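## Task

Pick up the mug on the desk and set it upright (not lying on its side) on the wall shelf. Nothing else may leave its shelf, table or counter. The robot must not tip over or finish leaning, or the task fails. The mug has to stay on the shelf by itself; it does not count if the robot is what keeps it there at the end.

## Robot and tools

ROBOT. A Hello Robot Stretch 3 with one arm: a two-wheel base (0.33 m long, 0.34 m wide), a lift on a mast, and a telescoping arm that reaches out to the robot's RIGHT side, ending in a wrist (yaw, pitch, roll) and a gripper. The base cannot slide sideways, so moving the gripper along the robot's forward direction means driving the base. On-the-spot turns pivot about the point between the drive wheels, 0.05 m behind the front edge. With the arm in and the wrist folded, the robot sweeps a 0.28 m radius circle when turning; an unfolded level wrist sticks out farther.

FRAMES. Base frame: origin on the floor between the drive wheels, x forward, y left, z up. hand_pose is reported in it, at the point where closed fingertips meet; with all wrist joints at 0 its x axis is up, y points back along the arm toward the mast, z toward the rear. Odometry frame = base frame at scene start; heading is positive to the left, in -3.142..3.142.

execute_actions. Argument actions: a list holding zero or one action object. An empty list only reports state and images. An action may contain:
- base: exactly one key. translate_m = a straight drive offset in metres from the current base position, forward positive, range -1 to 1. rotate_rad = an on-the-spot turn offset in radians, counter-clockwise (left) positive, range -3.2 to 3.2. Offsets are measured from where the last reported state placed the base.
- joints: absolute targets, keyed by name, each a single number: lift_m 0..1.1 (arm height on mast, m); arm_m 0..0.52 (extension, m); wrist_yaw_rad -1.345..4.42 (0 = along the arm, positive swings toward the front, 3.0 = folded over the base); wrist_pitch_rad -1.57..0.451 (0 level, negative tips fingertips down); wrist_roll_rad -2.911..2.911 (0 = fingers side by side, level); gripper_m -0.089..0.179 (larger is wider; actual fingertip gap is about 0.007 m less near closed, 0.025 m less fully open, zero under 0.007); head_pan_rad -3.953..1.73 (0 forward, positive left, -1.57 looks along the arm); head_tilt_rad -1.53..0.419 (negative looks down).
- contact_limits: only arm_m, an effort percentage 1..100 at which the arm motion halts with contact_stop; lower is gentler, too low stops immediately, values above the maximum are clipped.
The cameras argument picks images: head_camera, nav_camera, wrist_camera, or all (null/omitted = all, [] = none). Unknown keys, unknown cameras or out-of-range numbers reject the call and nothing moves. Base and joint motions in one action start together. Joints or base not mentioned may keep pushing toward an earlier target without it showing in the status. An action lasts at most 15 s. If a result reports a stop, any later movement, wait or finished_scene calls in that same reply are skipped.

wait: seconds 0..10; commands nothing, returns the same report as an empty action. zoom_image: camera plus region [x0, y0, x1, y1] in pixels of that camera's most recent full image, at most 504x504, origin top-left. finished_scene: scene number (1 or 2); irreversible, reports success and gives the next task.

RESULTS. base_status and joint_status: done (reached target; for the base, wheels turned the commanded amount even if slipping), off_target (stopped short, may still push), contact_stop, time_out, torque_fault (old target dropped; holds where it stopped unless slack or switched off). on_its_own describes uncommanded joints; held at is the held target, not the position. joint_positions give current values. motor_effort: percent of max, positive toward higher values, peak in brackets; readings carry a fixed bias and noise. Positive wheel effort pushes forward. lidar_m: 12 distances in metres, 30-degree sectors starting straight ahead and going counter-clockwise (4th left, 7th behind, 10th right), plane 0.17 m above floor, 0.15 to 12 m, '-' = nothing; misses glass, thin legs, tabletops; the robot's own parts block some sectors. wrist_depth_mm (45..1000) and head_depth_mm (280..4000, head picture as sent, sideways): 7x7 grids of median depth, read from top-left. base_odometry counts wheel turns only. turned_by_wheels and turned_by_imu give rotation since the previous report. base_tilt in degrees, forward and right positive, with a fixed bias up to about 4 degrees. The pictures line lists the returned images in order. Camera intrinsics and base-to-camera transforms are given per camera in the calibration; they may be slightly off, more so for the wrist camera.

SPEED. The base goes fast (0.30 m/s, 1.9 rad/s) only when stowed: lift_m under 0.30, arm_m under 0.03, wrist_yaw_rad over 2.54; otherwise 0.10 m/s and 0.63 rad/s.

GRIPPER. To grasp, command gripper_m below the object's width (lower squeezes harder, but a stall guard eases off, so heavy items can slip; resend a different value to squeeze again). To let go, command 0.02 or more above where the fingers met the object. Neither reading nor done proves a grasp; check images.

CAUTIONS. Arm and lift stop and go slack when pushing firmly; a slack lift may sag under load or be pushed up by closing fingers on a surface. Base, wrist and head have no contact stop and will keep pushing. Prolonged wrist strain switches a servo off for 10 s. Fold or unfold the wrist only with lift_m 0.32..0.95, wrist_pitch_rad -0.4 and roll near 0; once folded, lift can go down to 0.25. With yaw under -0.4 keep pitch at -0.5 or lower. Arm pushes against rigid things with the gripper above about 0.45 m can tip the robot, especially a repeated push or a raised contact limit. Never drive while holding or pushing something fixed, and avoid snagging furniture, worst when reversing; if tilted, reverse the last move in small steps, free the gripper, and lower lift to about 0.2. Avoid dropping, slamming or knocking objects; loose objects may get nudged occasionally. The simulation keeps running between replies while the robot holds its last command.

Each tool is called after ">>>" as a command line: name --argument value for each argument, lists and objects as JSON in quotes; but a table of rows of numbers goes row by row, as --pt "numbers of a row", without its own name.

## Session

>>> execute_actions --actions '[]'

Scene clock: 0.00 s.
base_odometry: x=+0.000 y=+0.000 heading=+0.000 (m, m, rad; odometry frame)
turned_by_wheels: +0.000 (rad since the last result)
turned_by_imu: +0.000 (rad since the last result)
base_tilt: forward=-1.5 right=+2.5 (deg)
lidar_m: 2.39 2.63 2.59 1.94 1.67 1.67 1.93 1.49 1.60 2.14 2.06 2.08
head_depth_mm: 1958 2264 2248 2264 2252 2228 2207 / 1956 2412 2434 2440 2432 2437 2352 / 1967 2622 2679 2696 2668 2705 2454 / 1967 2863 2976 2993 2986 2950 2451 / 1958 2902 3382 3346 3384 3222 2474 / 1956 2909 3312 3304 3299 3281 2462 / 1950 2878 2897 2883 2877 2875 2455
base_status: not commanded
joint_positions: lift_m=+0.333 arm_m=+0.001 wrist_yaw_rad=+2.831 wrist_pitch_rad=-0.513 wrist_roll_rad=-0.002 gripper_m=+0.037 head_pan_rad=+0.003 head_tilt_rad=-0.022
joint_status: not commanded
motor_effort: left_wheel=+1 right_wheel=-1 lift_m=+26 arm_m=+0 wrist_yaw_rad=+1 wrist_pitch_rad=+5 wrist_roll_rad=+0 gripper_m=+0 head_pan_rad=+0 head_tilt_rad=+2 (%)
hand_pose: x=+0.0434 y=+0.0549 z=+0.3251 quat_wxyz=(+0.284, +0.702, +0.072, +0.649) (m; base frame)
wrist_depth_mm: - - - - - - - / - - - - - - - / - 809 818 822 842 850 870 / - 675 682 692 697 706 708 / 551 571 596 581 582 590 600 / 491 - - 512 519 512 525 / - - - 447 447 452 459
pictures: head_camera (sideways: a quarter turn clockwise sets it upright), nav_camera (sideways: a quarter turn counterclockwise sets it upright), wrist_camera
Images, in order (width x height): head_camera 896x504, nav_camera 672x504, wrist_camera 644x364.

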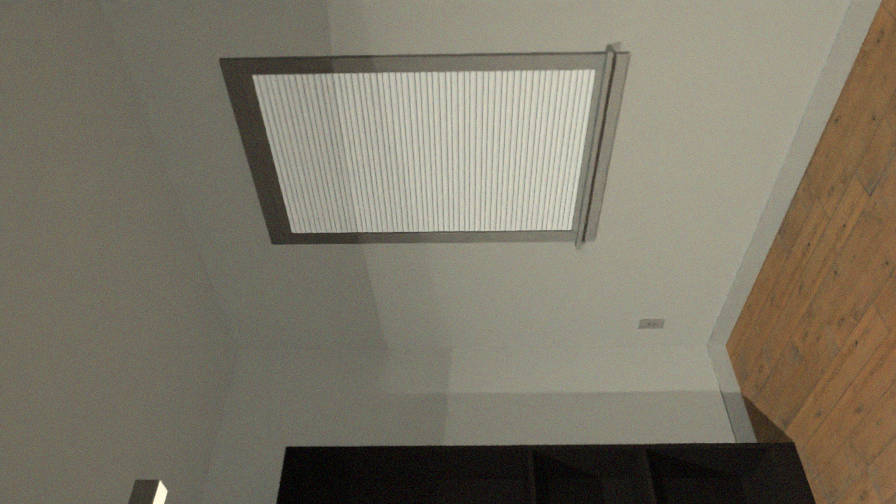

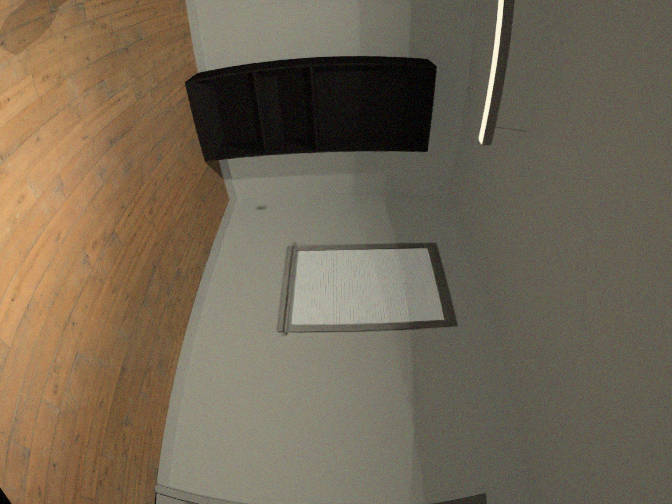

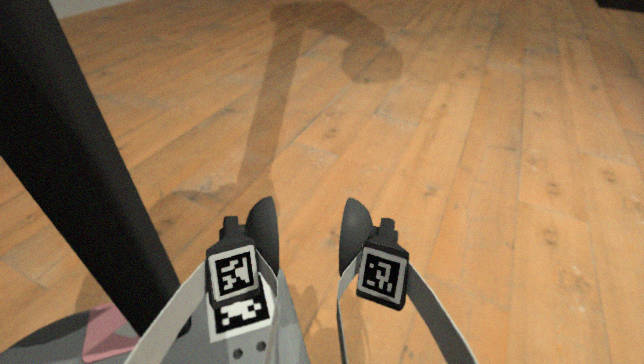

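>>> execute_actions --actions '[{"joints":{"head_pan_rad":1.5,"head_tilt_rad":-0.3,"lift_m":0.28}}]' --cameras '["nav_camera"]'

>>> execute_actions --actions '[{"joints":{"head_pan_rad":-1.7}}]' --cameras '["nav_camera"]'

>>> execute_actions --actions '[{"joints":{"head_pan_rad":-3.2}}]' --cameras '["nav_camera"]'

Scene clock: 2.20 s.
base_odometry: x=+0.000 y=+0.000 heading=+0.000 (m, m, rad; odometry frame)
turned_by_wheels: +0.000 (rad since the last result)
turned_by_imu: +0.000 (rad since the last result)
base_tilt: forward=-1.5 right=+2.4 (deg)
lidar_m: 2.40 2.64 2.59 1.95 1.68 1.67 1.93 1.49 1.59 2.14 2.05 2.08
head_depth_mm: 2743 2897 2944 3021 2825 2109 1633 / 2833 2962 3079 3291 3003 2118 1640 / 2526 2642 2761 2915 2849 2140 1642 / 2255 2348 2461 2548 2634 2118 1653 / 2026 2111 2202 2274 2388 2135 1662 / 1869 1928 2007 2066 2139 2124 1668 / 1724 1775 1829 1902 1936 1989 1658
base_status: not commanded
joint_positions: lift_m=+0.280 arm_m=+0.001 wrist_yaw_rad=+2.831 wrist_pitch_rad=-0.513 wrist_roll_rad=-0.002 gripper_m=+0.037 head_pan_rad=+1.493 head_tilt_rad=-0.296
joint_status: all done
motor_effort: left_wheel=+0(1) right_wheel=-1(1) lift_m=+18(24) arm_m=+0(0) wrist_yaw_rad=+1(0) wrist_pitch_rad=+5(5) wrist_roll_rad=+0(0) gripper_m=+0(1) head_pan_rad=+2(26) head_tilt_rad=-2(17) (%)
hand_pose: x=+0.0434 y=+0.0549 z=+0.2722 quat_wxyz=(+0.284, +0.702, +0.072, +0.649) (m; base frame)
wrist_depth_mm: - - - - - - - / - 924 925 953 959 991 - / - 717 717 733 744 768 762 / - 598 598 602 613 623 635 / 494 513 521 515 527 527 533 / 445 - - 447 453 454 461 / - - - 397 396 399 406
pictures: nav_camera (sideways: a quarter turn counterclockwise sets it upright)
camera_calibration (this result's frames):
nav_camera: T_world_to_cam=[[0.0466483, 0.307154, 0.950516, -1.19601], [0.995303, -0.0950936, -0.0181174, 0.0696947], [0.0848231, 0.946897, -0.310147, 0.358964], [0, 0, 0, 1]] pos_world=[-0.0440238, 0.0340851, 1.24942]
Images, in order (width x height): nav_camera 672x504.

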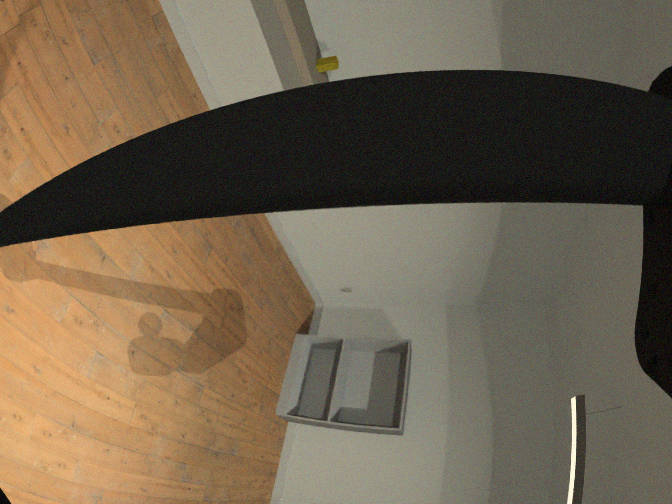

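Scene clock: 4.33 s.
base_odometry: x=+0.000 y=+0.000 heading=+0.000 (m, m, rad; odometry frame)
turned_by_wheels: +0.000 (rad since the last result)
turned_by_imu: +0.000 (rad since the last result)
base_tilt: forward=-1.3 right=+2.4 (deg)
lidar_m: 2.40 2.64 2.59 1.94 1.67 1.67 1.93 1.49 1.59 2.15 2.05 2.08
head_depth_mm: 1726 1791 1879 1908 1344 2037 1636 / 1859 1936 2009 2058 1526 1816 1642 / 1965 2060 2154 2260 1638 2137 1602 / 2137 2230 2320 2474 2591 2133 1650 / 2310 2419 2563 2680 2767 2145 1660 / 2395 2479 2563 2658 2702 2160 1652 / 2191 2269 2337 2384 2493 2170 1667
base_status: not commanded
joint_positions: lift_m=+0.280 arm_m=+0.001 wrist_yaw_rad=+2.831 wrist_pitch_rad=-0.513 wrist_roll_rad=-0.002 gripper_m=+0.037 head_pan_rad=-1.693 head_tilt_rad=-0.296
joint_status: all done
motor_effort: left_wheel=+1(1) right_wheel=-1(1) lift_m=+18(18) arm_m=+0(0) wrist_yaw_rad=+0(1) wrist_pitch_rad=+5(5) wrist_roll_rad=+0(0) gripper_m=+0(1) head_pan_rad=-2(27) head_tilt_rad=-1(1) (%)
hand_pose: x=+0.0434 y=+0.0549 z=+0.2722 quat_wxyz=(+0.284, +0.702, +0.072, +0.649) (m; base frame)
wrist_depth_mm: - - - - - - - / - 927 922 945 940 993 - / - 721 728 732 760 759 767 / - 599 603 605 611 625 630 / 486 523 523 516 523 529 534 / 449 - - 444 458 457 467 / - - - 397 399 407 403
pictures: nav_camera (sideways: a quarter turn counterclockwise sets it upright)
camera_calibration (this result's frames):
nav_camera: T_world_to_cam=[[-0.0601127, -0.304975, 0.950461, -1.19529], [-0.990167, 0.138715, -0.0181144, 0.0818022], [-0.126319, -0.942204, -0.310314, 0.36047], [0, 0, 0, 1]] pos_world=[0.0546798, -0.0362443, 1.24942]
Images, in order (width x height): nav_camera 672x504.

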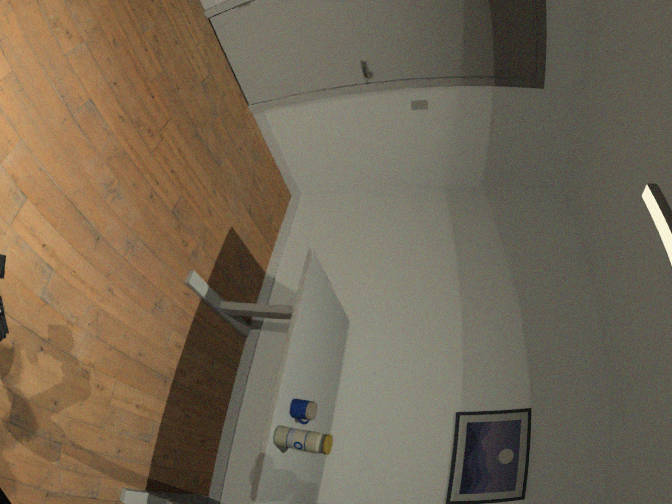

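Scene clock: 5.67 s.
base_odometry: x=+0.000 y=+0.000 heading=+0.000 (m, m, rad; odometry frame)
turned_by_wheels: +0.000 (rad since the last result)
turned_by_imu: +0.000 (rad since the last result)
base_tilt: forward=-1.3 right=+2.4 (deg)
lidar_m: 2.40 2.65 2.58 1.94 1.67 1.67 1.93 1.49 1.59 2.14 2.05 2.08
head_depth_mm: 1613 1670 1741 1799 1882 1934 1648 / 1721 1798 1875 1959 2035 2061 1636 / 1864 1948 2029 2126 2262 2139 1646 / 2022 2132 2224 2335 2477 2152 1657 / 2167 2267 2384 2475 2574 2145 1662 / 2051 2120 2177 2272 2352 2150 1665 / 1881 1951 2014 2068 2095 2100 1665
base_status: not commanded
joint_positions: lift_m=+0.280 arm_m=+0.001 wrist_yaw_rad=+2.831 wrist_pitch_rad=-0.513 wrist_roll_rad=-0.002 gripper_m=+0.037 head_pan_rad=-3.193 head_tilt_rad=-0.296
joint_status: all done
motor_effort: left_wheel=+0(1) right_wheel=+0(1) lift_m=+18(18) arm_m=+0(0) wrist_yaw_rad=+1(0) wrist_pitch_rad=+5(5) wrist_roll_rad=+0(0) gripper_m=+1(0) head_pan_rad=-1(25) head_tilt_rad=-1(1) (%)
hand_pose: x=+0.0434 y=+0.0549 z=+0.2722 quat_wxyz=(+0.284, +0.702, +0.072, +0.649) (m; base frame)
wrist_depth_mm: - - - - - - - / - 891 920 924 987 963 - / - 723 731 745 741 768 769 / - 589 598 616 615 616 630 / 497 521 519 513 523 529 532 / 445 - - 450 458 457 459 / - - - 399 401 407 406
pictures: nav_camera (sideways: a quarter turn counterclockwise sets it upright)
camera_calibration (this result's frames):
nav_camera: T_world_to_cam=[[-0.308491, 0.038391, 0.950452, -1.19376], [0.0683279, 0.997498, -0.0181139, 0.0753447], [-0.94877, 0.0593544, -0.310343, 0.365524], [0, 0, 0, 1]] pos_world=[-0.0266156, -0.0510219, 1.24942]
Images, in order (width x height): nav_camera 672x504.

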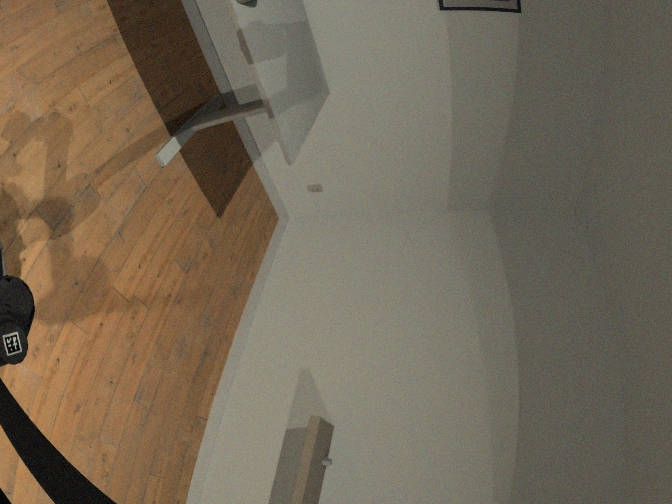

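>>> execute_actions --actions '[{"base":{"rotate_rad":-2.2},"joints":{"head_pan_rad":0,"head_tilt_rad":-0.6}}]' --cameras '[]'

>>> execute_actions --actions '[{"base":{"translate_m":0.6}}]' --cameras '[]'

>>> execute_actions --actions '[{"base":{"rotate_rad":1.57},"joints":{"head_pan_rad":-1.57}}]' --cameras '["head_camera"]'

Scene clock: 9.57 s.
base_odometry: x=+0.000 y=+0.000 heading=-2.200 (m, m, rad; odometry frame)
turned_by_wheels: -2.200 (rad since the last result)
turned_by_imu: -2.194 (rad since the last result)
base_tilt: forward=-1.3 right=+2.3 (deg)
lidar_m: 1.86 1.59 2.07 2.06 2.28 2.64 2.59 2.08 1.68 1.67 1.83 1.49
head_depth_mm: 1552 1683 1519 2055 1878 1530 1281 / 1566 1708 1520 2109 1874 1532 1293 / 1597 1747 1163 2120 1899 1534 1294 / 1621 1773 1536 2178 1908 1541 1290 / 1635 1795 1561 2197 1915 1548 1296 / 1663 1826 1565 2152 1890 1552 1303 / 1709 1872 1584 2238 1921 1558 1309
base_status: done
joint_positions: lift_m=+0.280 arm_m=+0.001 wrist_yaw_rad=+2.831 wrist_pitch_rad=-0.513 wrist_roll_rad=-0.002 gripper_m=+0.037 head_pan_rad=-0.007 head_tilt_rad=-0.593
joint_status: all done
motor_effort: left_wheel=+2(9) right_wheel=-2(5) lift_m=+18(18) arm_m=-1(0) wrist_yaw_rad=+1(0) wrist_pitch_rad=+5(5) wrist_roll_rad=+0(0) gripper_m=-1(0) head_pan_rad=+2(25) head_tilt_rad=-3(24) (%)
hand_pose: x=+0.0434 y=+0.0549 z=+0.2722 quat_wxyz=(+0.284, +0.702, +0.072, +0.649) (m; base frame)
wrist_depth_mm: - - - - - - - / - 915 934 929 952 987 994 / - 708 717 742 762 758 781 / - 590 593 610 617 627 628 / 490 524 517 509 528 523 535 / 446 - - 450 457 457 460 / - - - 398 397 402 405
pictures: none
No camera images: the call's "cameras" was empty. Leave "cameras" out to get every camera's image.

Scene clock: 13.27 s.
base_odometry: x=-0.353 y=-0.485 heading=-2.200 (m, m, rad; odometry frame)
turned_by_wheels: +0.000 (rad since the last result)
turned_by_imu: +0.003 (rad since the last result)
base_tilt: forward=-1.2 right=+2.5 (deg)
lidar_m: 1.27 1.04 1.98 1.97 2.19 3.20 3.17 2.19 1.78 1.76 1.01 1.00
head_depth_mm: 1039 1139 1240 1067 829 696 1276 / 1061 1148 1276 1079 605 676 1286 / 1073 1177 1298 1079 783 700 1297 / 1086 1193 1306 1085 767 724 1296 / 1105 1214 1321 1096 842 743 1298 / 1125 1238 1353 1099 844 1429 1308 / 1147 1253 1377 1104 847 1364 1300
base_status: done
joint_positions: lift_m=+0.280 arm_m=+0.001 wrist_yaw_rad=+2.831 wrist_pitch_rad=-0.514 wrist_roll_rad=-0.002 gripper_m=+0.037 head_pan_rad=-0.007 head_tilt_rad=-0.594
joint_status: not commanded
motor_effort: left_wheel=+2(8) right_wheel=-1(4) lift_m=+18(18) arm_m=+0(1) wrist_yaw_rad=+1(0) wrist_pitch_rad=+5(5) wrist_roll_rad=+0(0) gripper_m=-1(1) head_pan_rad=+2(2) head_tilt_rad=-2(3) (%)
hand_pose: x=+0.0434 y=+0.0549 z=+0.2722 quat_wxyz=(+0.284, +0.702, +0.072, +0.649) (m; base frame)
wrist_depth_mm: - - - - - - - / - 892 941 941 946 - 845 / - 717 735 732 743 762 782 / - 594 604 602 616 616 639 / 491 528 518 508 524 521 533 / 445 - - 450 455 457 461 / - - - 402 402 404 410
pictures: none
No camera images: the call's "cameras" was empty. Leave "cameras" out to get every camera's image.

Scene clock: 15.43 s.
base_odometry: x=-0.353 y=-0.485 heading=-0.630 (m, m, rad; odometry frame)
turned_by_wheels: +1.570 (rad since the last result)
turned_by_imu: +1.564 (rad since the last result)
base_tilt: forward=-1.3 right=+2.4 (deg)
lidar_m: 1.97 2.18 3.19 3.18 2.19 1.78 1.76 1.01 0.99 1.27 1.04 1.98
head_depth_mm: 1046 1144 1247 1075 802 694 1286 / 1063 1162 1281 1077 612 678 1290 / 1085 1180 1292 1081 787 720 1296 / 1095 1203 1312 1090 787 744 1297 / 1114 1220 1337 1097 842 746 1299 / 1139 1250 1366 1103 847 1441 1301 / 1159 1273 1388 1106 850 1382 1296
base_status: done
joint_positions: lift_m=+0.280 arm_m=+0.001 wrist_yaw_rad=+2.831 wrist_pitch_rad=-0.514 wrist_roll_rad=-0.002 gripper_m=+0.037 head_pan_rad=-1.563 head_tilt_rad=-0.594
joint_status: all done
motor_effort: left_wheel=-1(5) right_wheel=+1(6) lift_m=+18(18) arm_m=+0(1) wrist_yaw_rad=+0(0) wrist_pitch_rad=+5(5) wrist_roll_rad=+0(0) gripper_m=+0(1) head_pan_rad=-2(27) head_tilt_rad=-3(3) (%)
hand_pose: x=+0.0434 y=+0.0548 z=+0.2722 quat_wxyz=(+0.284, +0.702, +0.072, +0.649) (m; base frame)
wrist_depth_mm: - - - - - - - / - 906 934 938 953 - - / - 711 735 721 744 756 776 / - 589 608 610 613 624 633 / 493 518 528 511 523 525 530 / 444 - - 448 461 457 461 / - - - 398 395 403 404
pictures: head_camera (sideways: a quarter turn clockwise sets it upright)
camera_calibration (this result's frames):
head_camera: T_world_to_cam=[[-0.0113792, 0.536755, -0.843661, 1.11732], [0.998171, 0.0561937, 0.0222884, -0.0285493], [0.0593719, -0.841865, -0.536413, 0.65619], [0, 0, 0, 1]] pos_world=[0.00225203, -0.045698, 1.29526]
Images, in order (width x height): head_camera 896x504.

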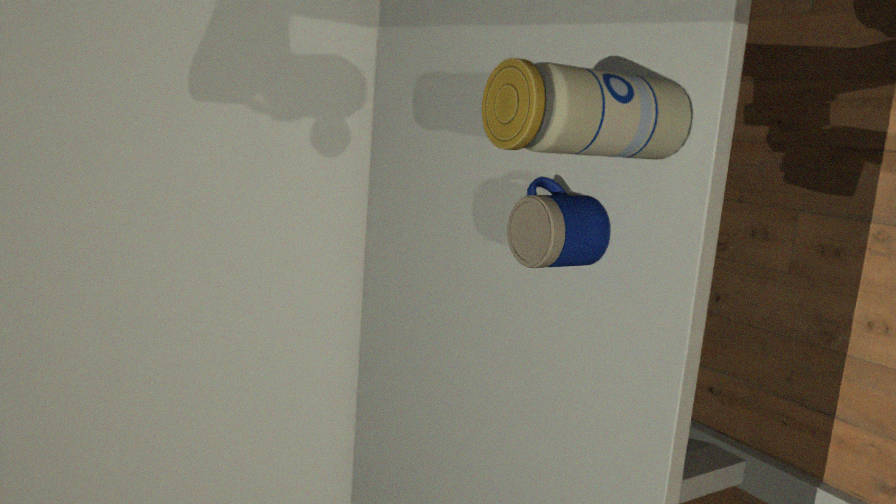

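>>> execute_actions --actions '[{"base":{"translate_m":0.38}}]' --cameras '[]'

>>> execute_actions --actions '[{"base":{"rotate_rad":-0.47},"joints":{"lift_m":0.68,"wrist_pitch_rad":-0.4}}]' --cameras '[]'

>>> execute_actions --actions '[{"joints":{"wrist_yaw_rad":0,"gripper_m":0.135}}]' --cameras '[]'

>>> execute_actions --actions '[{"joints":{"wrist_pitch_rad":0,"head_tilt_rad":-0.8}}]' --cameras '["head_camera","wrist_camera"]'

Scene clock: 20.53 s.
base_odometry: x=-0.046 y=-0.709 heading=-0.630 (m, m, rad; odometry frame)
turned_by_wheels: +0.000 (rad since the last result)
turned_by_imu: +0.002 (rad since the last result)
base_tilt: forward=-1.4 right=+2.4 (deg)
lidar_m: 1.60 1.76 2.74 3.10 2.67 2.15 2.13 1.29 1.34 0.92 1.45 1.61
head_depth_mm: 1096 1197 1291 1075 834 1413 1287 / 1110 1208 1315 1077 832 1450 1289 / 1126 1238 1350 1086 836 1455 1292 / 1150 1266 1365 1089 839 1416 1296 / 1169 1285 1398 1094 840 1465 1275 / 1193 1307 1447 1546 849 1547 1308 / 1206 1337 1477 1658 878 1549 1301
base_status: done
joint_positions: lift_m=+0.280 arm_m=+0.001 wrist_yaw_rad=+2.831 wrist_pitch_rad=-0.514 wrist_roll_rad=-0.002 gripper_m=+0.037 head_pan_rad=-1.563 head_tilt_rad=-0.594
joint_status: not commanded
motor_effort: left_wheel=-1(5) right_wheel=+1(5) lift_m=+18(18) arm_m=-1(1) wrist_yaw_rad=+1(0) wrist_pitch_rad=+5(5) wrist_roll_rad=+0(0) gripper_m=+0(0) head_pan_rad=-2(2) head_tilt_rad=-3(2) (%)
hand_pose: x=+0.0434 y=+0.0548 z=+0.2722 quat_wxyz=(+0.284, +0.702, +0.072, +0.649) (m; base frame)
wrist_depth_mm: - - - - - - - / - 912 917 941 944 981 - / - 715 729 742 751 755 779 / - 595 599 612 608 615 633 / 488 518 526 510 521 530 530 / 446 - - 451 461 453 458 / - - - 398 400 401 400
pictures: none
No camera images: the call's "cameras" was empty. Leave "cameras" out to get every camera's image.

Scene clock: 25.00 s.
base_odometry: x=-0.046 y=-0.709 heading=-1.100 (m, m, rad; odometry frame)
turned_by_wheels: -0.470 (rad since the last result)
turned_by_imu: -0.469 (rad since the last result)
base_tilt: forward=-1.2 right=+2.4 (deg)
lidar_m: 1.60 1.59 1.82 2.97 3.08 2.55 2.14 2.13 1.29 1.33 0.93 1.49
head_depth_mm: 1289 1420 1501 760 826 1527 1286 / 1247 1369 1448 1034 820 1542 1286 / 1214 1331 1419 1081 833 1538 1290 / 1177 1295 1380 1088 839 1500 1297 / 1153 1250 1361 1091 843 1461 1308 / 1115 1217 1328 1097 845 1433 1310 / 1094 1187 1297 1104 849 748 1302
base_status: done
joint_positions: lift_m=+0.680 arm_m=+0.001 wrist_yaw_rad=+2.831 wrist_pitch_rad=-0.422 wrist_roll_rad=-0.002 gripper_m=+0.037 head_pan_rad=-1.563 head_tilt_rad=-0.594
joint_status: all done
motor_effort: left_wheel=+2(6) right_wheel=-2(5) lift_m=+33(35) arm_m=-1(1) wrist_yaw_rad=+0(1) wrist_pitch_rad=+9(9) wrist_roll_rad=+0(0) gripper_m=+0(0) head_pan_rad=-2(2) head_tilt_rad=-3(3) (%)
hand_pose: x=+0.0472 y=+0.0667 z=+0.6913 quat_wxyz=(+0.254, +0.705, +0.040, +0.661) (m; base frame)
wrist_depth_mm: - - - - - - - / - - - - - - - / - - - - - - - / - - - - - - - / - - - - - - - / 948 - - 946 992 966 - / 802 - 826 835 844 843 873
pictures: none
No camera images: the call's "cameras" was empty. Leave "cameras" out to get every camera's image.

Scene clock: 27.43 s.
base_odometry: x=-0.046 y=-0.709 heading=-1.100 (m, m, rad; odometry frame)
turned_by_wheels: +0.000 (rad since the last result)
turned_by_imu: +0.000 (rad since the last result)
base_tilt: forward=-1.3 right=+2.4 (deg)
lidar_m: 1.60 1.60 1.82 2.98 3.11 2.56 2.14 2.13 1.29 1.33 0.92 1.49
head_depth_mm: 1285 1414 1501 756 826 1521 1281 / 1249 1370 1454 1036 820 1525 1313 / 1215 1328 1433 1081 836 1529 1294 / 1187 1288 1388 1090 842 1495 1328 / 1148 1252 1356 1091 845 1457 1304 / 1120 1211 1318 1100 846 1435 1308 / 1091 1182 1292 1108 850 749 1305
base_status: not commanded
joint_positions: lift_m=+0.680 arm_m=+0.001 wrist_yaw_rad=+0.002 wrist_pitch_rad=-0.422 wrist_roll_rad=-0.002 gripper_m=+0.135 head_pan_rad=-1.563 head_tilt_rad=-0.594
joint_status: all done
motor_effort: left_wheel=+1(1) right_wheel=-2(2) lift_m=+33(33) arm_m=-1(1) wrist_yaw_rad=-2(1) wrist_pitch_rad=+8(8) wrist_roll_rad=+0(0) gripper_m=+0(90) head_pan_rad=-3(2) head_tilt_rad=-3(3) (%)
hand_pose: x=-0.0210 y=-0.3702 z=+0.6913 quat_wxyz=(+0.693, +0.149, -0.690, -0.148) (m; base frame)
wrist_depth_mm: 397 407 419 418 391 426 504 / 270 282 308 336 - 939 - / 976 - - - - - - / 723 - - - - - - / 800 - - - - - - / 903 - 951 945 985 - 981 / 792 813 817 826 852 835 846
pictures: none
No camera images: the call's "cameras" was empty. Leave "cameras" out to get every camera's image.

Scene clock: 28.47 s.
base_odometry: x=-0.046 y=-0.709 heading=-1.100 (m, m, rad; odometry frame)
turned_by_wheels: +0.000 (rad since the last result)
turned_by_imu: +0.000 (rad since the last result)
base_tilt: forward=-1.3 right=+2.5 (deg)
lidar_m: 1.60 1.60 1.82 2.97 3.09 2.55 2.14 2.14 1.29 1.33 0.92 1.50
head_depth_mm: 1330 1328 738 862 1554 1339 1199 / 1296 1348 982 843 1595 1339 1216 / 1252 1338 987 846 1566 1404 - / 1219 1307 1025 828 1573 1345 1175 / 1184 1290 1039 832 1542 1356 1192 / 1148 1261 1045 837 1516 1355 1191 / 1121 1231 1042 839 1342 1330 1183
base_status: not commanded
joint_positions: lift_m=+0.680 arm_m=+0.001 wrist_yaw_rad=+0.002 wrist_pitch_rad=-0.027 wrist_roll_rad=-0.002 gripper_m=+0.135 head_pan_rad=-1.563 head_tilt_rad=-0.790
joint_status: all done
motor_effort: left_wheel=+1(2) right_wheel=-2(2) lift_m=+33(33) arm_m=-1(1) wrist_yaw_rad=-2(2) wrist_pitch_rad=+10(10) wrist_roll_rad=+0(0) gripper_m=+1(0) head_pan_rad=-2(3) head_tilt_rad=-4(22) (%)
hand_pose: x=-0.0209 y=-0.4019 z=+0.7874 quat_wxyz=(+0.708, +0.010, -0.706, -0.009) (m; base frame)
wrist_depth_mm: 851 902 987 - - - - / 895 926 - - 422 - - / 887 943 - - 428 - - / 531 539 564 490 448 602 624 / 331 360 344 379 419 967 - / 292 - - - - - - / - - - - - - -
pictures: head_camera (sideways: a quarter turn clockwise sets it upright), wrist_camera
camera_calibration (this result's frames):
head_camera: T_world_to_cam=[[-0.0124457, 0.690832, -0.722909, 0.959916], [0.998223, 0.0507202, 0.0312841, -0.0402542], [0.0582781, -0.721234, -0.690235, 0.856299], [0, 0, 0, 1]] pos_world=[0.00222593, -0.0435061, 1.28624]
wrist_camera: T_world_to_cam=[[-0.998677, 0.031959, 0.040291, -0.053051], [-0.0316341, 0.235943, -0.971252, 0.882771], [-0.0405467, -0.971241, -0.234619, -0.042674], [0, 0, 0, 1]] pos_world=[-0.0267854, -0.248034, 0.849518]
Images, in order (width x height): head_camera 896x504, wrist_camera 644x364.

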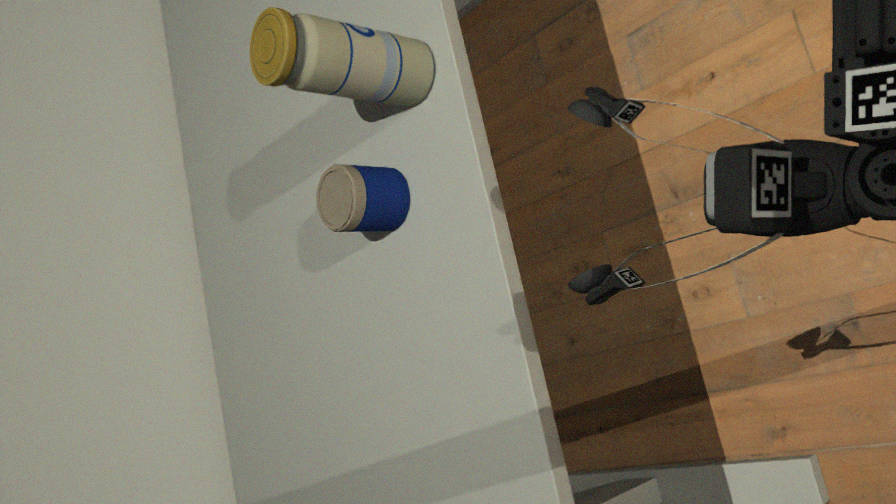

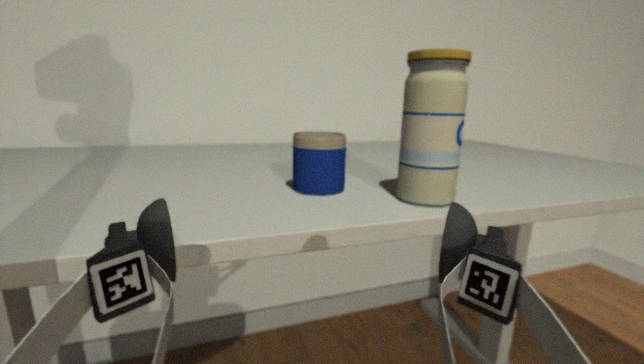

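>>> execute_actions --actions '[{"joints":{"arm_m":0.25,"lift_m":0.66}}]' --cameras '["head_camera","wrist_camera"]'

Scene clock: 32.03 s.
base_odometry: x=-0.046 y=-0.709 heading=-1.100 (m, m, rad; odometry frame)
turned_by_wheels: +0.000 (rad since the last result)
turned_by_imu: +0.000 (rad since the last result)
base_tilt: forward=-1.3 right=+2.3 (deg)
lidar_m: 1.60 1.60 1.82 2.96 3.10 2.56 2.14 2.14 1.29 1.33 0.92 1.50
head_depth_mm: 1331 1333 738 862 1572 - - / 1290 1334 982 825 - 1320 1179 / 1255 1344 991 846 - 1351 1177 / 1216 1305 1028 828 1567 1348 1184 / 1192 1285 1034 833 1543 1346 1183 / 1151 1264 1041 837 1509 1363 1190 / 1121 1229 1049 839 1344 1343 1193
base_status: not commanded
joint_positions: lift_m=+0.660 arm_m=+0.250 wrist_yaw_rad=+0.001 wrist_pitch_rad=-0.025 wrist_roll_rad=-0.002 gripper_m=+0.135 head_pan_rad=-1.563 head_tilt_rad=-0.790
joint_status: all done
motor_effort: left_wheel=+2(2) right_wheel=-2(2) lift_m=+18(32) arm_m=+4(4) wrist_yaw_rad=+0(2) wrist_pitch_rad=+10(10) wrist_roll_rad=+0(0) gripper_m=+1(0) head_pan_rad=-2(2) head_tilt_rad=-4(5) (%)
hand_pose: x=-0.0212 y=-0.6503 z=+0.7686 quat_wxyz=(+0.708, +0.009, -0.706, -0.009) (m; base frame)
wrist_depth_mm: 687 728 789 856 938 - 164 / 688 745 803 876 967 216 169 / 716 765 817 883 - 209 174 / 449 460 476 229 498 210 181 / 283 307 291 239 298 202 187 / 216 - 208 211 213 - 196 / 155 162 163 165 166 167 170
pictures: head_camera (sideways: a quarter turn clockwise sets it upright), wrist_camera
camera_calibration (this result's frames):
head_camera: T_world_to_cam=[[-0.0124468, 0.691139, -0.722615, 0.959533], [0.998223, 0.0507051, 0.0313025, -0.040278], [0.0582746, -0.720941, -0.690542, 0.856698], [0, 0, 0, 1]] pos_world=[0.0022258, -0.0434994, 1.28622]
wrist_camera: T_world_to_cam=[[-0.998634, 0.0333285, 0.0402344, -0.0437537], [-0.031325, 0.234371, -0.971642, 0.922412], [-0.0418132, -0.971576, -0.233007, -0.289827], [0, 0, 0, 1]] pos_world=[-0.0269181, -0.496317, 0.830483]
Images, in order (width x height): head_camera 896x504, wrist_camera 644x364.

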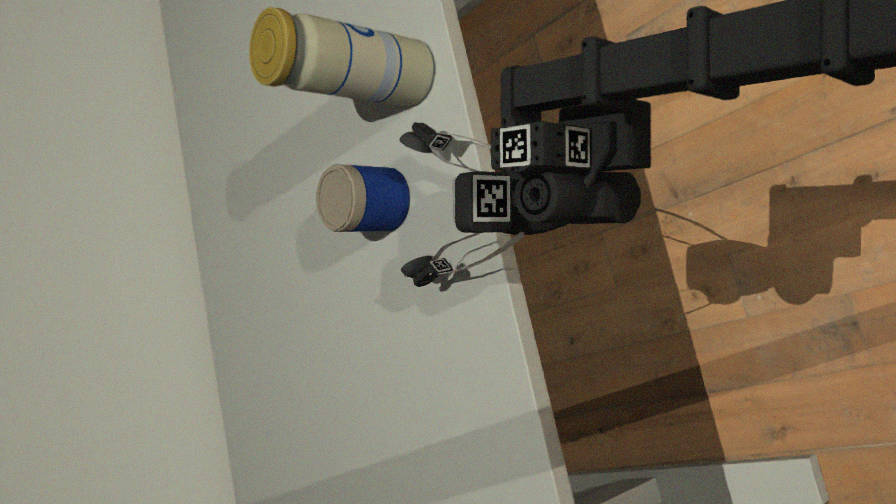

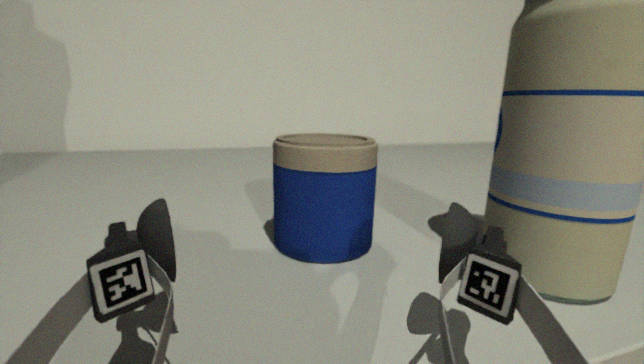

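Mug centre y≈-0.76.

>>> execute_actions --actions '[{"joints":{"arm_m":0.365}}]' --cameras '["wrist_camera"]'

>>> execute_actions --actions '[{"joints":{"gripper_m":0.02}}]' --cameras '[]'

>>> execute_actions --actions '[{"joints":{"lift_m":0.7}}]' --cameras '["head_camera","wrist_camera"]'

Scene clock: 34.93 s.
base_odometry: x=-0.046 y=-0.709 heading=-1.100 (m, m, rad; odometry frame)
turned_by_wheels: +0.000 (rad since the last result)
turned_by_imu: +0.000 (rad since the last result)
base_tilt: forward=-1.3 right=+2.4 (deg)
lidar_m: 1.60 1.59 1.81 2.97 3.08 2.55 2.15 2.14 1.28 1.34 0.92 1.49
head_depth_mm: 1328 1331 740 863 1566 1357 - / 1285 1343 985 821 1519 1323 1170 / 1247 1338 1023 - 1544 1345 1180 / 1212 1308 1033 826 1570 1351 1182 / 1180 1284 1034 831 1543 1350 1178 / 1154 1260 1044 835 1514 1357 1188 / 1122 1233 1048 838 1351 1331 1190
base_status: not commanded
joint_positions: lift_m=+0.660 arm_m=+0.365 wrist_yaw_rad=+0.001 wrist_pitch_rad=-0.025 wrist_roll_rad=-0.002 gripper_m=+0.135 head_pan_rad=-1.563 head_tilt_rad=-0.790
joint_status: all done
motor_effort: left_wheel=+2(2) right_wheel=-2(2) lift_m=+18(18) arm_m=+4(3) wrist_yaw_rad=+0(1) wrist_pitch_rad=+10(9) wrist_roll_rad=+0(0) gripper_m=+0(0) head_pan_rad=-2(3) head_tilt_rad=-4(4) (%)
hand_pose: x=-0.0212 y=-0.7653 z=+0.7686 quat_wxyz=(+0.708, +0.009, -0.706, -0.009) (m; base frame)
wrist_depth_mm: 589 635 677 759 824 931 - / 608 642 706 777 857 954 - / 626 670 729 818 894 982 - / 450 461 377 114 143 516 522 / 282 307 267 112 121 328 310 / 215 - 196 117 127 - 217 / 153 161 156 122 143 167 161
pictures: wrist_camera
camera_calibration (this result's frames):
wrist_camera: T_world_to_cam=[[-0.998634, 0.0333395, 0.0402338, -0.0399149], [-0.0313226, 0.234354, -0.971647, 0.94936], [-0.0418231, -0.971579, -0.23299, -0.401575], [0, 0, 0, 1]] pos_world=[-0.0269191, -0.611318, 0.830485]
Images, in order (width x height): wrist_camera 644x364.

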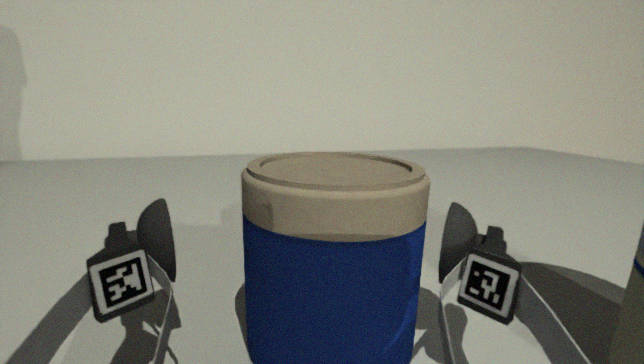

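Scene clock: 36.57 s.
base_odometry: x=-0.046 y=-0.709 heading=-1.100 (m, m, rad; odometry frame)
turned_by_wheels: +0.000 (rad since the last result)
turned_by_imu: +0.000 (rad since the last result)
base_tilt: forward=-1.3 right=+2.3 (deg)
lidar_m: 1.60 1.60 1.82 2.97 3.09 2.56 2.14 2.14 1.29 1.34 0.92 1.50
head_depth_mm: 1334 1335 738 862 1565 1369 - / 1291 1342 982 817 1522 1334 1171 / 1250 1344 1017 - 1534 1351 1180 / 1218 1301 1031 825 1578 1358 1184 / 1176 1285 1039 829 1541 1349 1186 / 1152 1266 1038 837 1513 1358 1185 / 1118 1233 1046 840 1356 1340 1192
base_status: not commanded
joint_positions: lift_m=+0.660 arm_m=+0.365 wrist_yaw_rad=-0.002 wrist_pitch_rad=-0.025 wrist_roll_rad=-0.002 gripper_m=+0.021 head_pan_rad=-1.563 head_tilt_rad=-0.790
joint_status: all done
motor_effort: left_wheel=+2(2) right_wheel=-1(2) lift_m=+18(18) arm_m=+4(4) wrist_yaw_rad=+2(2) wrist_pitch_rad=+9(10) wrist_roll_rad=+0(0) gripper_m=-22(100) head_pan_rad=-3(3) head_tilt_rad=-4(5) (%)
hand_pose: x=-0.0219 y=-0.7653 z=+0.7686 quat_wxyz=(+0.708, +0.009, -0.706, -0.010) (m; base frame)
wrist_depth_mm: 581 631 688 754 828 912 - / 603 642 701 773 876 962 - / 622 676 724 804 879 975 - / 446 459 137 121 440 516 530 / 282 285 115 109 128 304 310 / 203 211 120 114 129 217 218 / 162 162 131 119 159 167 161
pictures: none
No camera images: the call's "cameras" was empty. Leave "cameras" out to get every camera's image.

Scene clock: 37.73 s.
base_odometry: x=-0.046 y=-0.709 heading=-1.100 (m, m, rad; odometry frame)
turned_by_wheels: +0.000 (rad since the last result)
turned_by_imu: +0.000 (rad since the last result)
base_tilt: forward=-1.3 right=+2.5 (deg)
lidar_m: 1.60 1.59 1.81 2.97 3.11 2.55 2.15 2.14 1.29 1.34 0.92 1.50
head_depth_mm: 1322 1338 740 862 1598 - - / 1290 1345 989 - 1565 1338 1168 / 1250 1342 1037 - 1556 1350 1182 / 1213 1305 1028 827 1567 1350 1177 / 1185 1288 1031 830 1545 1357 1187 / 1158 1263 1043 835 1522 1354 1192 / 1123 1229 1046 838 1346 1332 1192
base_status: not commanded
joint_positions: lift_m=+0.699 arm_m=+0.365 wrist_yaw_rad=-0.002 wrist_pitch_rad=-0.048 wrist_roll_rad=-0.002 gripper_m=+0.021 head_pan_rad=-1.563 head_tilt_rad=-0.790
joint_status: all done
motor_effort: left_wheel=+1(2) right_wheel=-1(1) lift_m=+35(37) arm_m=+4(4) wrist_yaw_rad=+2(2) wrist_pitch_rad=+18(19) wrist_roll_rad=+0(0) gripper_m=-23(23) head_pan_rad=-2(2) head_tilt_rad=-4(5) (%)
hand_pose: x=-0.0219 y=-0.7645 z=+0.8019 quat_wxyz=(+0.708, +0.017, -0.706, -0.018) (m; base frame)
wrist_depth_mm: 588 628 688 730 827 919 - / 609 648 711 767 853 956 - / 620 668 744 808 896 - - / 545 541 138 122 537 608 637 / 348 353 116 109 129 376 379 / 259 267 120 114 130 274 262 / 204 205 132 119 204 214 198
pictures: head_camera (sideways: a quarter turn clockwise sets it upright), wrist_camera
camera_calibration (this result's frames):
head_camera: T_world_to_cam=[[-0.0124468, 0.691143, -0.722611, 0.959528], [0.998223, 0.050705, 0.0313027, -0.0402783], [0.0582746, -0.720937, -0.690546, 0.856703], [0, 0, 0, 1]] pos_world=[0.0022258, -0.0434993, 1.28622]
wrist_camera: T_world_to_cam=[[-0.998547, 0.0349745, 0.0410075, -0.0413008], [-0.0306811, 0.256677, -0.96601, 0.99403], [-0.0443114, -0.965864, -0.255231, -0.370984], [0, 0, 0, 1]] pos_world=[-0.0271817, -0.61202, 0.86725]
Images, in order (width x height): head_camera 896x504, wrist_camera 644x364.

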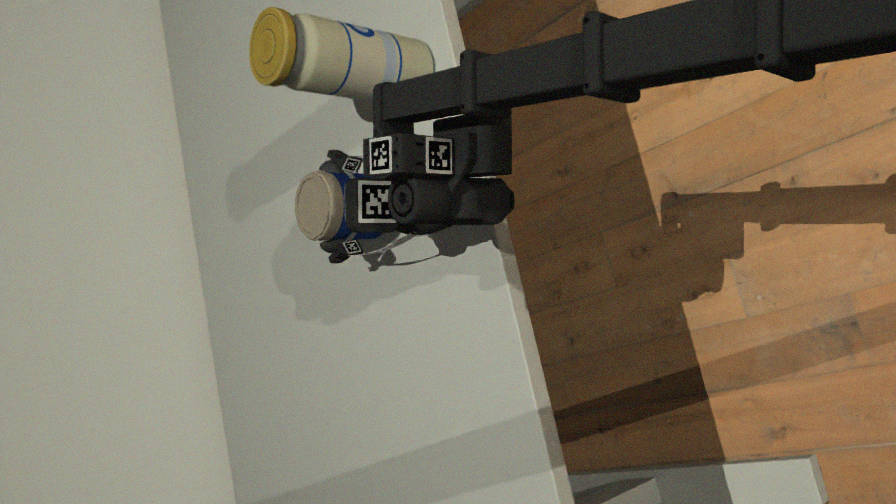

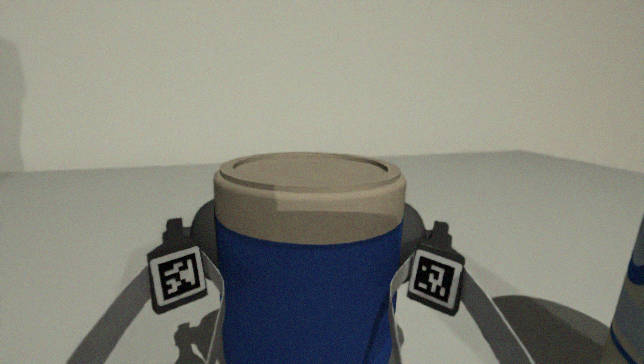

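>>> execute_actions --actions '[{"joints":{"arm_m":0}}]' --cameras '[]'

>>> execute_actions --actions '[{"base":{"translate_m":-1}}]' --cameras '[]'

>>> execute_actions --actions '[{"base":{"translate_m":-0.3}}]' --cameras '[]'

>>> execute_actions --actions '[{"base":{"rotate_rad":-1.26}}]'

Scene clock: 42.43 s.
base_odometry: x=-0.046 y=-0.709 heading=-1.100 (m, m, rad; odometry frame)
turned_by_wheels: +0.000 (rad since the last result)
turned_by_imu: +0.000 (rad since the last result)
base_tilt: forward=-1.2 right=+2.6 (deg)
lidar_m: 1.60 1.60 1.82 2.98 3.11 2.56 2.14 2.14 1.28 1.34 0.92 1.50
head_depth_mm: 1336 1338 737 861 1553 1333 1206 / 1290 1348 983 841 1571 1333 1216 / 1255 1342 1021 847 554 1372 - / 1217 1311 1031 825 1487 1349 1180 / 1184 1289 1038 829 1545 1354 1189 / 1150 1266 1043 834 1512 1360 1183 / 1119 1236 1052 838 1344 1327 1189
base_status: not commanded
joint_positions: lift_m=+0.699 arm_m=+0.002 wrist_yaw_rad=-0.001 wrist_pitch_rad=-0.049 wrist_roll_rad=-0.002 gripper_m=+0.021 head_pan_rad=-1.563 head_tilt_rad=-0.790
joint_status: all done
joint sent to its limit — the command would take arm_m past its lower limit, so that joint was sent only as far as its limit.
motor_effort: left_wheel=+1(1) right_wheel=-1(1) lift_m=+34(34) arm_m=-4(5) wrist_yaw_rad=+1(2) wrist_pitch_rad=+19(19) wrist_roll_rad=+0(0) gripper_m=-22(22) head_pan_rad=-2(3) head_tilt_rad=-4(4) (%)
hand_pose: x=-0.0216 y=-0.4013 z=+0.8016 quat_wxyz=(+0.708, +0.017, -0.706, -0.018) (m; base frame)
wrist_depth_mm: 851 903 969 - - - - / 877 939 - - 418 - - / 915 953 - - 425 - - / 550 558 138 122 434 617 647 / 352 361 116 109 130 998 - / 293 304 120 114 130 - - / - - 132 119 - - -
pictures: none
No camera images: the call's "cameras" was empty. Leave "cameras" out to get every camera's image.

Scene clock: 53.67 s.
base_odometry: x=-0.500 y=+0.182 heading=-1.100 (m, m, rad; odometry frame)
turned_by_wheels: +0.000 (rad since the last result)
turned_by_imu: -0.003 (rad since the last result)
base_tilt: forward=-1.2 right=+2.5 (deg)
lidar_m: 2.55 2.53 2.86 2.99 2.67 1.43 1.20 1.19 1.33 1.64 1.18 1.70
head_depth_mm: 1656 1896 2103 1848 1549 1340 1214 / 1604 1829 2106 1858 1577 1341 1209 / 1553 1762 2039 1864 555 1372 - / 1517 1713 1956 1876 1529 1349 1184 / 1469 1646 1797 1892 1584 1353 1185 / 1435 1385 1045 1790 1584 1354 1185 / 1388 1394 1049 1862 1591 1359 1195
base_status: done
joint_positions: lift_m=+0.699 arm_m=+0.002 wrist_yaw_rad=-0.001 wrist_pitch_rad=-0.049 wrist_roll_rad=-0.002 gripper_m=+0.021 head_pan_rad=-1.563 head_tilt_rad=-0.790
joint_status: not commanded
motor_effort: left_wheel=+2(2) right_wheel=-2(5) lift_m=+34(35) arm_m=-4(4) wrist_yaw_rad=+1(1) wrist_pitch_rad=+19(19) wrist_roll_rad=+0(0) gripper_m=-23(21) head_pan_rad=-2(2) head_tilt_rad=-4(5) (%)
hand_pose: x=-0.0216 y=-0.4013 z=+0.8016 quat_wxyz=(+0.708, +0.017, -0.706, -0.018) (m; base frame)
wrist_depth_mm: - - - - - - 968 / - - - - - - 949 / - - - - - - 965 / 613 637 138 122 - - 962 / - - 115 109 130 - 980 / - - 120 114 130 - - / - - 132 119 - - -
pictures: none
No camera images: the call's "cameras" was empty. Leave "cameras" out to get every camera's image.

Scene clock: 57.90 s.
base_odometry: x=-0.636 y=+0.449 heading=-1.100 (m, m, rad; odometry frame)
turned_by_wheels: +0.000 (rad since the last result)
turned_by_imu: -0.001 (rad since the last result)
base_tilt: forward=-1.4 right=+2.5 (deg)
lidar_m: 2.83 2.81 3.17 2.70 2.04 1.09 0.91 0.91 1.02 1.66 1.30 1.95
head_depth_mm: 1455 1569 1699 1760 1552 1333 1213 / 1669 1855 2059 1868 1577 1335 1217 / 1651 1877 2109 1871 556 1375 - / 1604 1801 2064 1874 1526 1348 1177 / 1567 1751 2005 1885 1587 1355 1181 / 1504 1697 1922 1911 1584 1358 1187 / 1475 1648 1861 1901 1580 1364 1189
base_status: done
joint_positions: lift_m=+0.699 arm_m=+0.002 wrist_yaw_rad=-0.001 wrist_pitch_rad=-0.049 wrist_roll_rad=-0.002 gripper_m=+0.021 head_pan_rad=-1.563 head_tilt_rad=-0.790
joint_status: not commanded
motor_effort: left_wheel=+2(2) right_wheel=-2(5) lift_m=+35(35) arm_m=-4(4) wrist_yaw_rad=+1(1) wrist_pitch_rad=+19(19) wrist_roll_rad=+0(0) gripper_m=-23(23) head_pan_rad=-3(2) head_tilt_rad=-5(4) (%)
hand_pose: x=-0.0216 y=-0.4013 z=+0.8016 quat_wxyz=(+0.708, +0.017, -0.706, -0.018) (m; base frame)
wrist_depth_mm: - - - - - 917 702 / - - - - - 913 720 / - - - - - 933 719 / 707 - 138 121 - 960 721 / - - 116 109 130 954 729 / - - 120 114 129 931 744 / - - 132 119 - 950 752
pictures: none
No camera images: the call's "cameras" was empty. Leave "cameras" out to get every camera's image.

Scene clock: 60.83 s.
base_odometry: x=-0.636 y=+0.449 heading=-2.360 (m, m, rad; odometry frame)
turned_by_wheels: -1.260 (rad since the last result)
turned_by_imu: -1.261 (rad since the last result)
base_tilt: forward=-1.3 right=+2.4 (deg)
lidar_m: 1.30 1.79 1.96 2.81 2.95 3.00 2.71 1.31 0.95 0.91 0.94 1.28
head_depth_mm: 780 881 915 1179 1429 1337 1210 / 786 883 921 1188 1414 1340 1216 / 788 884 907 1191 556 1375 - / 784 885 932 1195 1320 1353 1181 / 785 884 936 1192 1441 1358 1185 / 786 887 1013 1197 1445 1367 1183 / 785 891 1019 1196 1450 1364 1190
base_status: done
joint_positions: lift_m=+0.699 arm_m=+0.002 wrist_yaw_rad=-0.001 wrist_pitch_rad=-0.049 wrist_roll_rad=-0.002 gripper_m=+0.021 head_pan_rad=-1.563 head_tilt_rad=-0.790
joint_status: not commanded
motor_effort: left_wheel=+2(5) right_wheel=-2(4) lift_m=+35(35) arm_m=-4(4) wrist_yaw_rad=+1(1) wrist_pitch_rad=+19(19) wrist_roll_rad=+0(0) gripper_m=-22(23) head_pan_rad=-2(2) head_tilt_rad=-4(4) (%)
hand_pose: x=-0.0216 y=-0.4013 z=+0.8016 quat_wxyz=(+0.708, +0.017, -0.706, -0.018) (m; base frame)
wrist_depth_mm: 594 596 606 617 617 624 635 / 620 629 636 632 646 639 648 / 637 638 649 652 664 675 589 / 665 663 138 122 430 432 445 / 689 701 115 109 130 731 740 / 715 733 120 114 130 760 789 / 748 758 132 119 797 816 818
pictures: head_camera (sideways: a quarter turn clockwise sets it upright), nav_camera (sideways: a quarter turn counterclockwise sets it upright), wrist_camera
camera_calibration (this result's frames):
head_camera: T_world_to_cam=[[-0.0124466, 0.691184, -0.722571, 0.959476], [0.998223, 0.0507023, 0.0313052, -0.0402815], [0.0582737, -0.720898, -0.690587, 0.856757], [0, 0, 0, 1]] pos_world=[0.00222576, -0.0434984, 1.28622]
nav_camera: T_world_to_cam=[[-0.0170385, -0.72369, 0.689915, -0.855813], [-0.99984, 0.0161158, -0.00778783, 0.0684087], [-0.00548253, -0.689937, -0.723849, 0.89777], [0, 0, 0, 1]] pos_world=[0.058738, -0.00104139, 1.24082]
wrist_camera: T_world_to_cam=[[-0.998581, 0.0339376, 0.0410439, -0.054185], [-0.0309378, 0.25765, -0.965743, 0.90073], [-0.04335, -0.965642, -0.256234, -0.0193354], [0, 0, 0, 1]] pos_world=[-0.0270797, -0.248905, 0.867144]
Images, in order (width x height): head_camera 896x504, nav_camera 672x504, wrist_camera 644x364.

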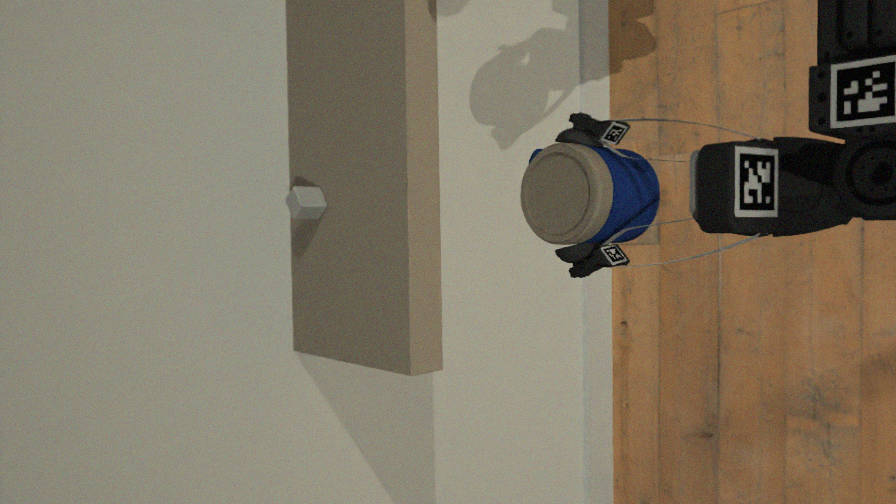

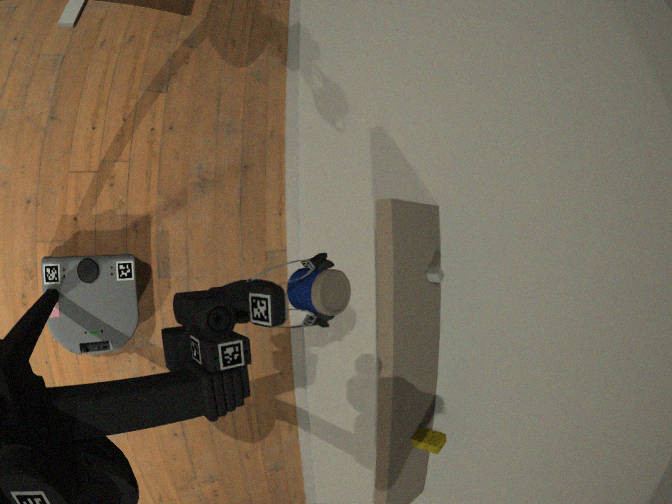

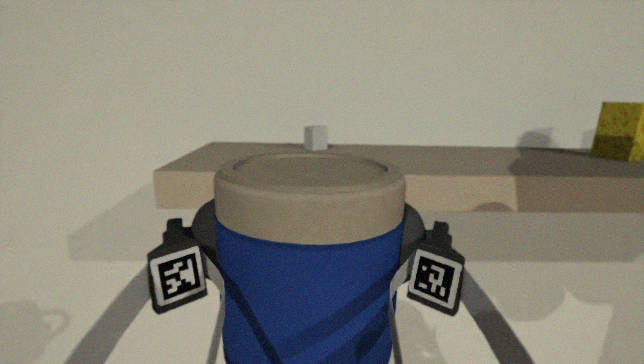

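>>> execute_actions --actions '[{"base":{"translate_m":-0.15},"joints":{"lift_m":0.75,"arm_m":0.37}}]' --cameras '[]'

>>> execute_actions --actions '[{"joints":{"lift_m":0.712}}]' --cameras '["head_camera"]'

Scene clock: 74.57 s.
base_odometry: x=-0.529 y=+0.555 heading=-2.360 (m, m, rad; odometry frame)
turned_by_wheels: +0.000 (rad since the last result)
turned_by_imu: +0.000 (rad since the last result)
base_tilt: forward=-1.2 right=+2.5 (deg)
lidar_m: 1.45 1.95 2.06 2.82 2.94 2.89 2.57 1.31 0.95 0.91 0.94 1.28
head_depth_mm: 784 882 915 818 - - 1149 / 783 887 952 - 1439 1336 1171 / 789 891 805 1252 1445 1349 1176 / 784 888 873 1193 1435 1348 1183 / 786 886 913 1200 1438 1349 1181 / 787 890 939 1195 1453 1359 1184 / 788 891 978 1196 1454 1358 1191
base_status: done
joint_positions: lift_m=+0.750 arm_m=+0.370 wrist_yaw_rad=+0.000 wrist_pitch_rad=-0.049 wrist_roll_rad=-0.002 gripper_m=+0.021 head_pan_rad=-1.563 head_tilt_rad=-0.790
joint_status: all done
motor_effort: left_wheel=+2(1) right_wheel=-2(5) lift_m=+35(37) arm_m=+4(5) wrist_yaw_rad=+1(2) wrist_pitch_rad=+19(19) wrist_roll_rad=+0(0) gripper_m=-23(22) head_pan_rad=-2(1) head_tilt_rad=-4(4) (%)
hand_pose: x=-0.0215 y=-0.7694 z=+0.8515 quat_wxyz=(+0.708, +0.018, -0.706, -0.018) (m; base frame)
wrist_depth_mm: 266 267 271 274 275 280 283 / 276 279 283 284 288 289 294 / 286 290 293 294 296 303 307 / 301 302 138 122 305 316 317 / 309 309 115 109 130 328 331 / 248 228 120 114 129 264 266 / 201 198 132 119 197 207 208
pictures: none
No camera images: the call's "cameras" was empty. Leave "cameras" out to get every camera's image.

Scene clock: 75.73 s.
base_odometry: x=-0.529 y=+0.555 heading=-2.360 (m, m, rad; odometry frame)
turned_by_wheels: +0.000 (rad since the last result)
turned_by_imu: +0.000 (rad since the last result)
base_tilt: forward=-1.2 right=+2.4 (deg)
lidar_m: 1.45 1.95 2.07 2.81 2.94 2.89 2.57 1.31 0.95 0.91 0.94 1.28
head_depth_mm: 784 883 913 815 1357 - - / 786 885 924 - 1449 1340 1169 / 785 886 889 - 1440 1342 1179 / 787 887 896 1193 1450 1343 1181 / 787 890 909 1196 1437 1355 1188 / 789 887 945 1198 1448 1355 1183 / 787 889 977 1191 1444 1360 1189
base_status: not commanded
joint_positions: lift_m=+0.712 arm_m=+0.370 wrist_yaw_rad=+0.000 wrist_pitch_rad=-0.017 wrist_roll_rad=-0.002 gripper_m=+0.021 head_pan_rad=-1.563 head_tilt_rad=-0.790
joint_status: all done
motor_effort: left_wheel=+2(2) right_wheel=-2(2) lift_m=+17(33) arm_m=+3(4) wrist_yaw_rad=+0(0) wrist_pitch_rad=+6(19) wrist_roll_rad=+0(0) gripper_m=-22(21) head_pan_rad=-2(2) head_tilt_rad=-4(4) (%)
hand_pose: x=-0.0215 y=-0.7705 z=+0.8227 quat_wxyz=(+0.708, +0.006, -0.706, -0.006) (m; base frame)
wrist_depth_mm: 269 272 274 276 281 283 285 / 278 281 284 287 290 292 297 / 290 292 295 295 301 304 305 / 296 301 137 111 310 318 320 / 262 227 115 109 130 307 312 / 205 211 120 114 130 218 219 / 163 161 132 119 159 167 168
pictures: head_camera (sideways: a quarter turn clockwise sets it upright)
camera_calibration (this result's frames):
head_camera: T_world_to_cam=[[-0.0124278, 0.691217, -0.72254, 0.959435], [0.998224, 0.0506734, 0.0313071, -0.0402841], [0.0582536, -0.720868, -0.69062, 0.8568], [0, 0, 0, 1]] pos_world=[0.00222456, -0.0434976, 1.28621]
Images, in order (width x height): head_camera 896x504.

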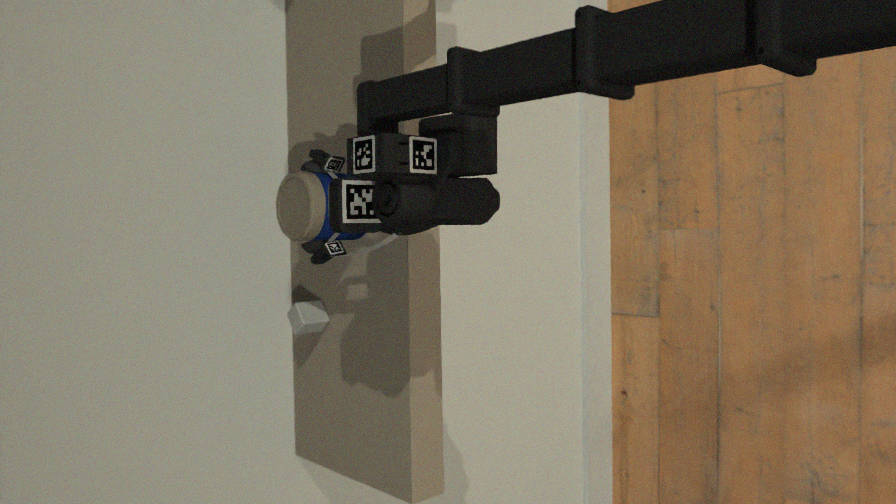

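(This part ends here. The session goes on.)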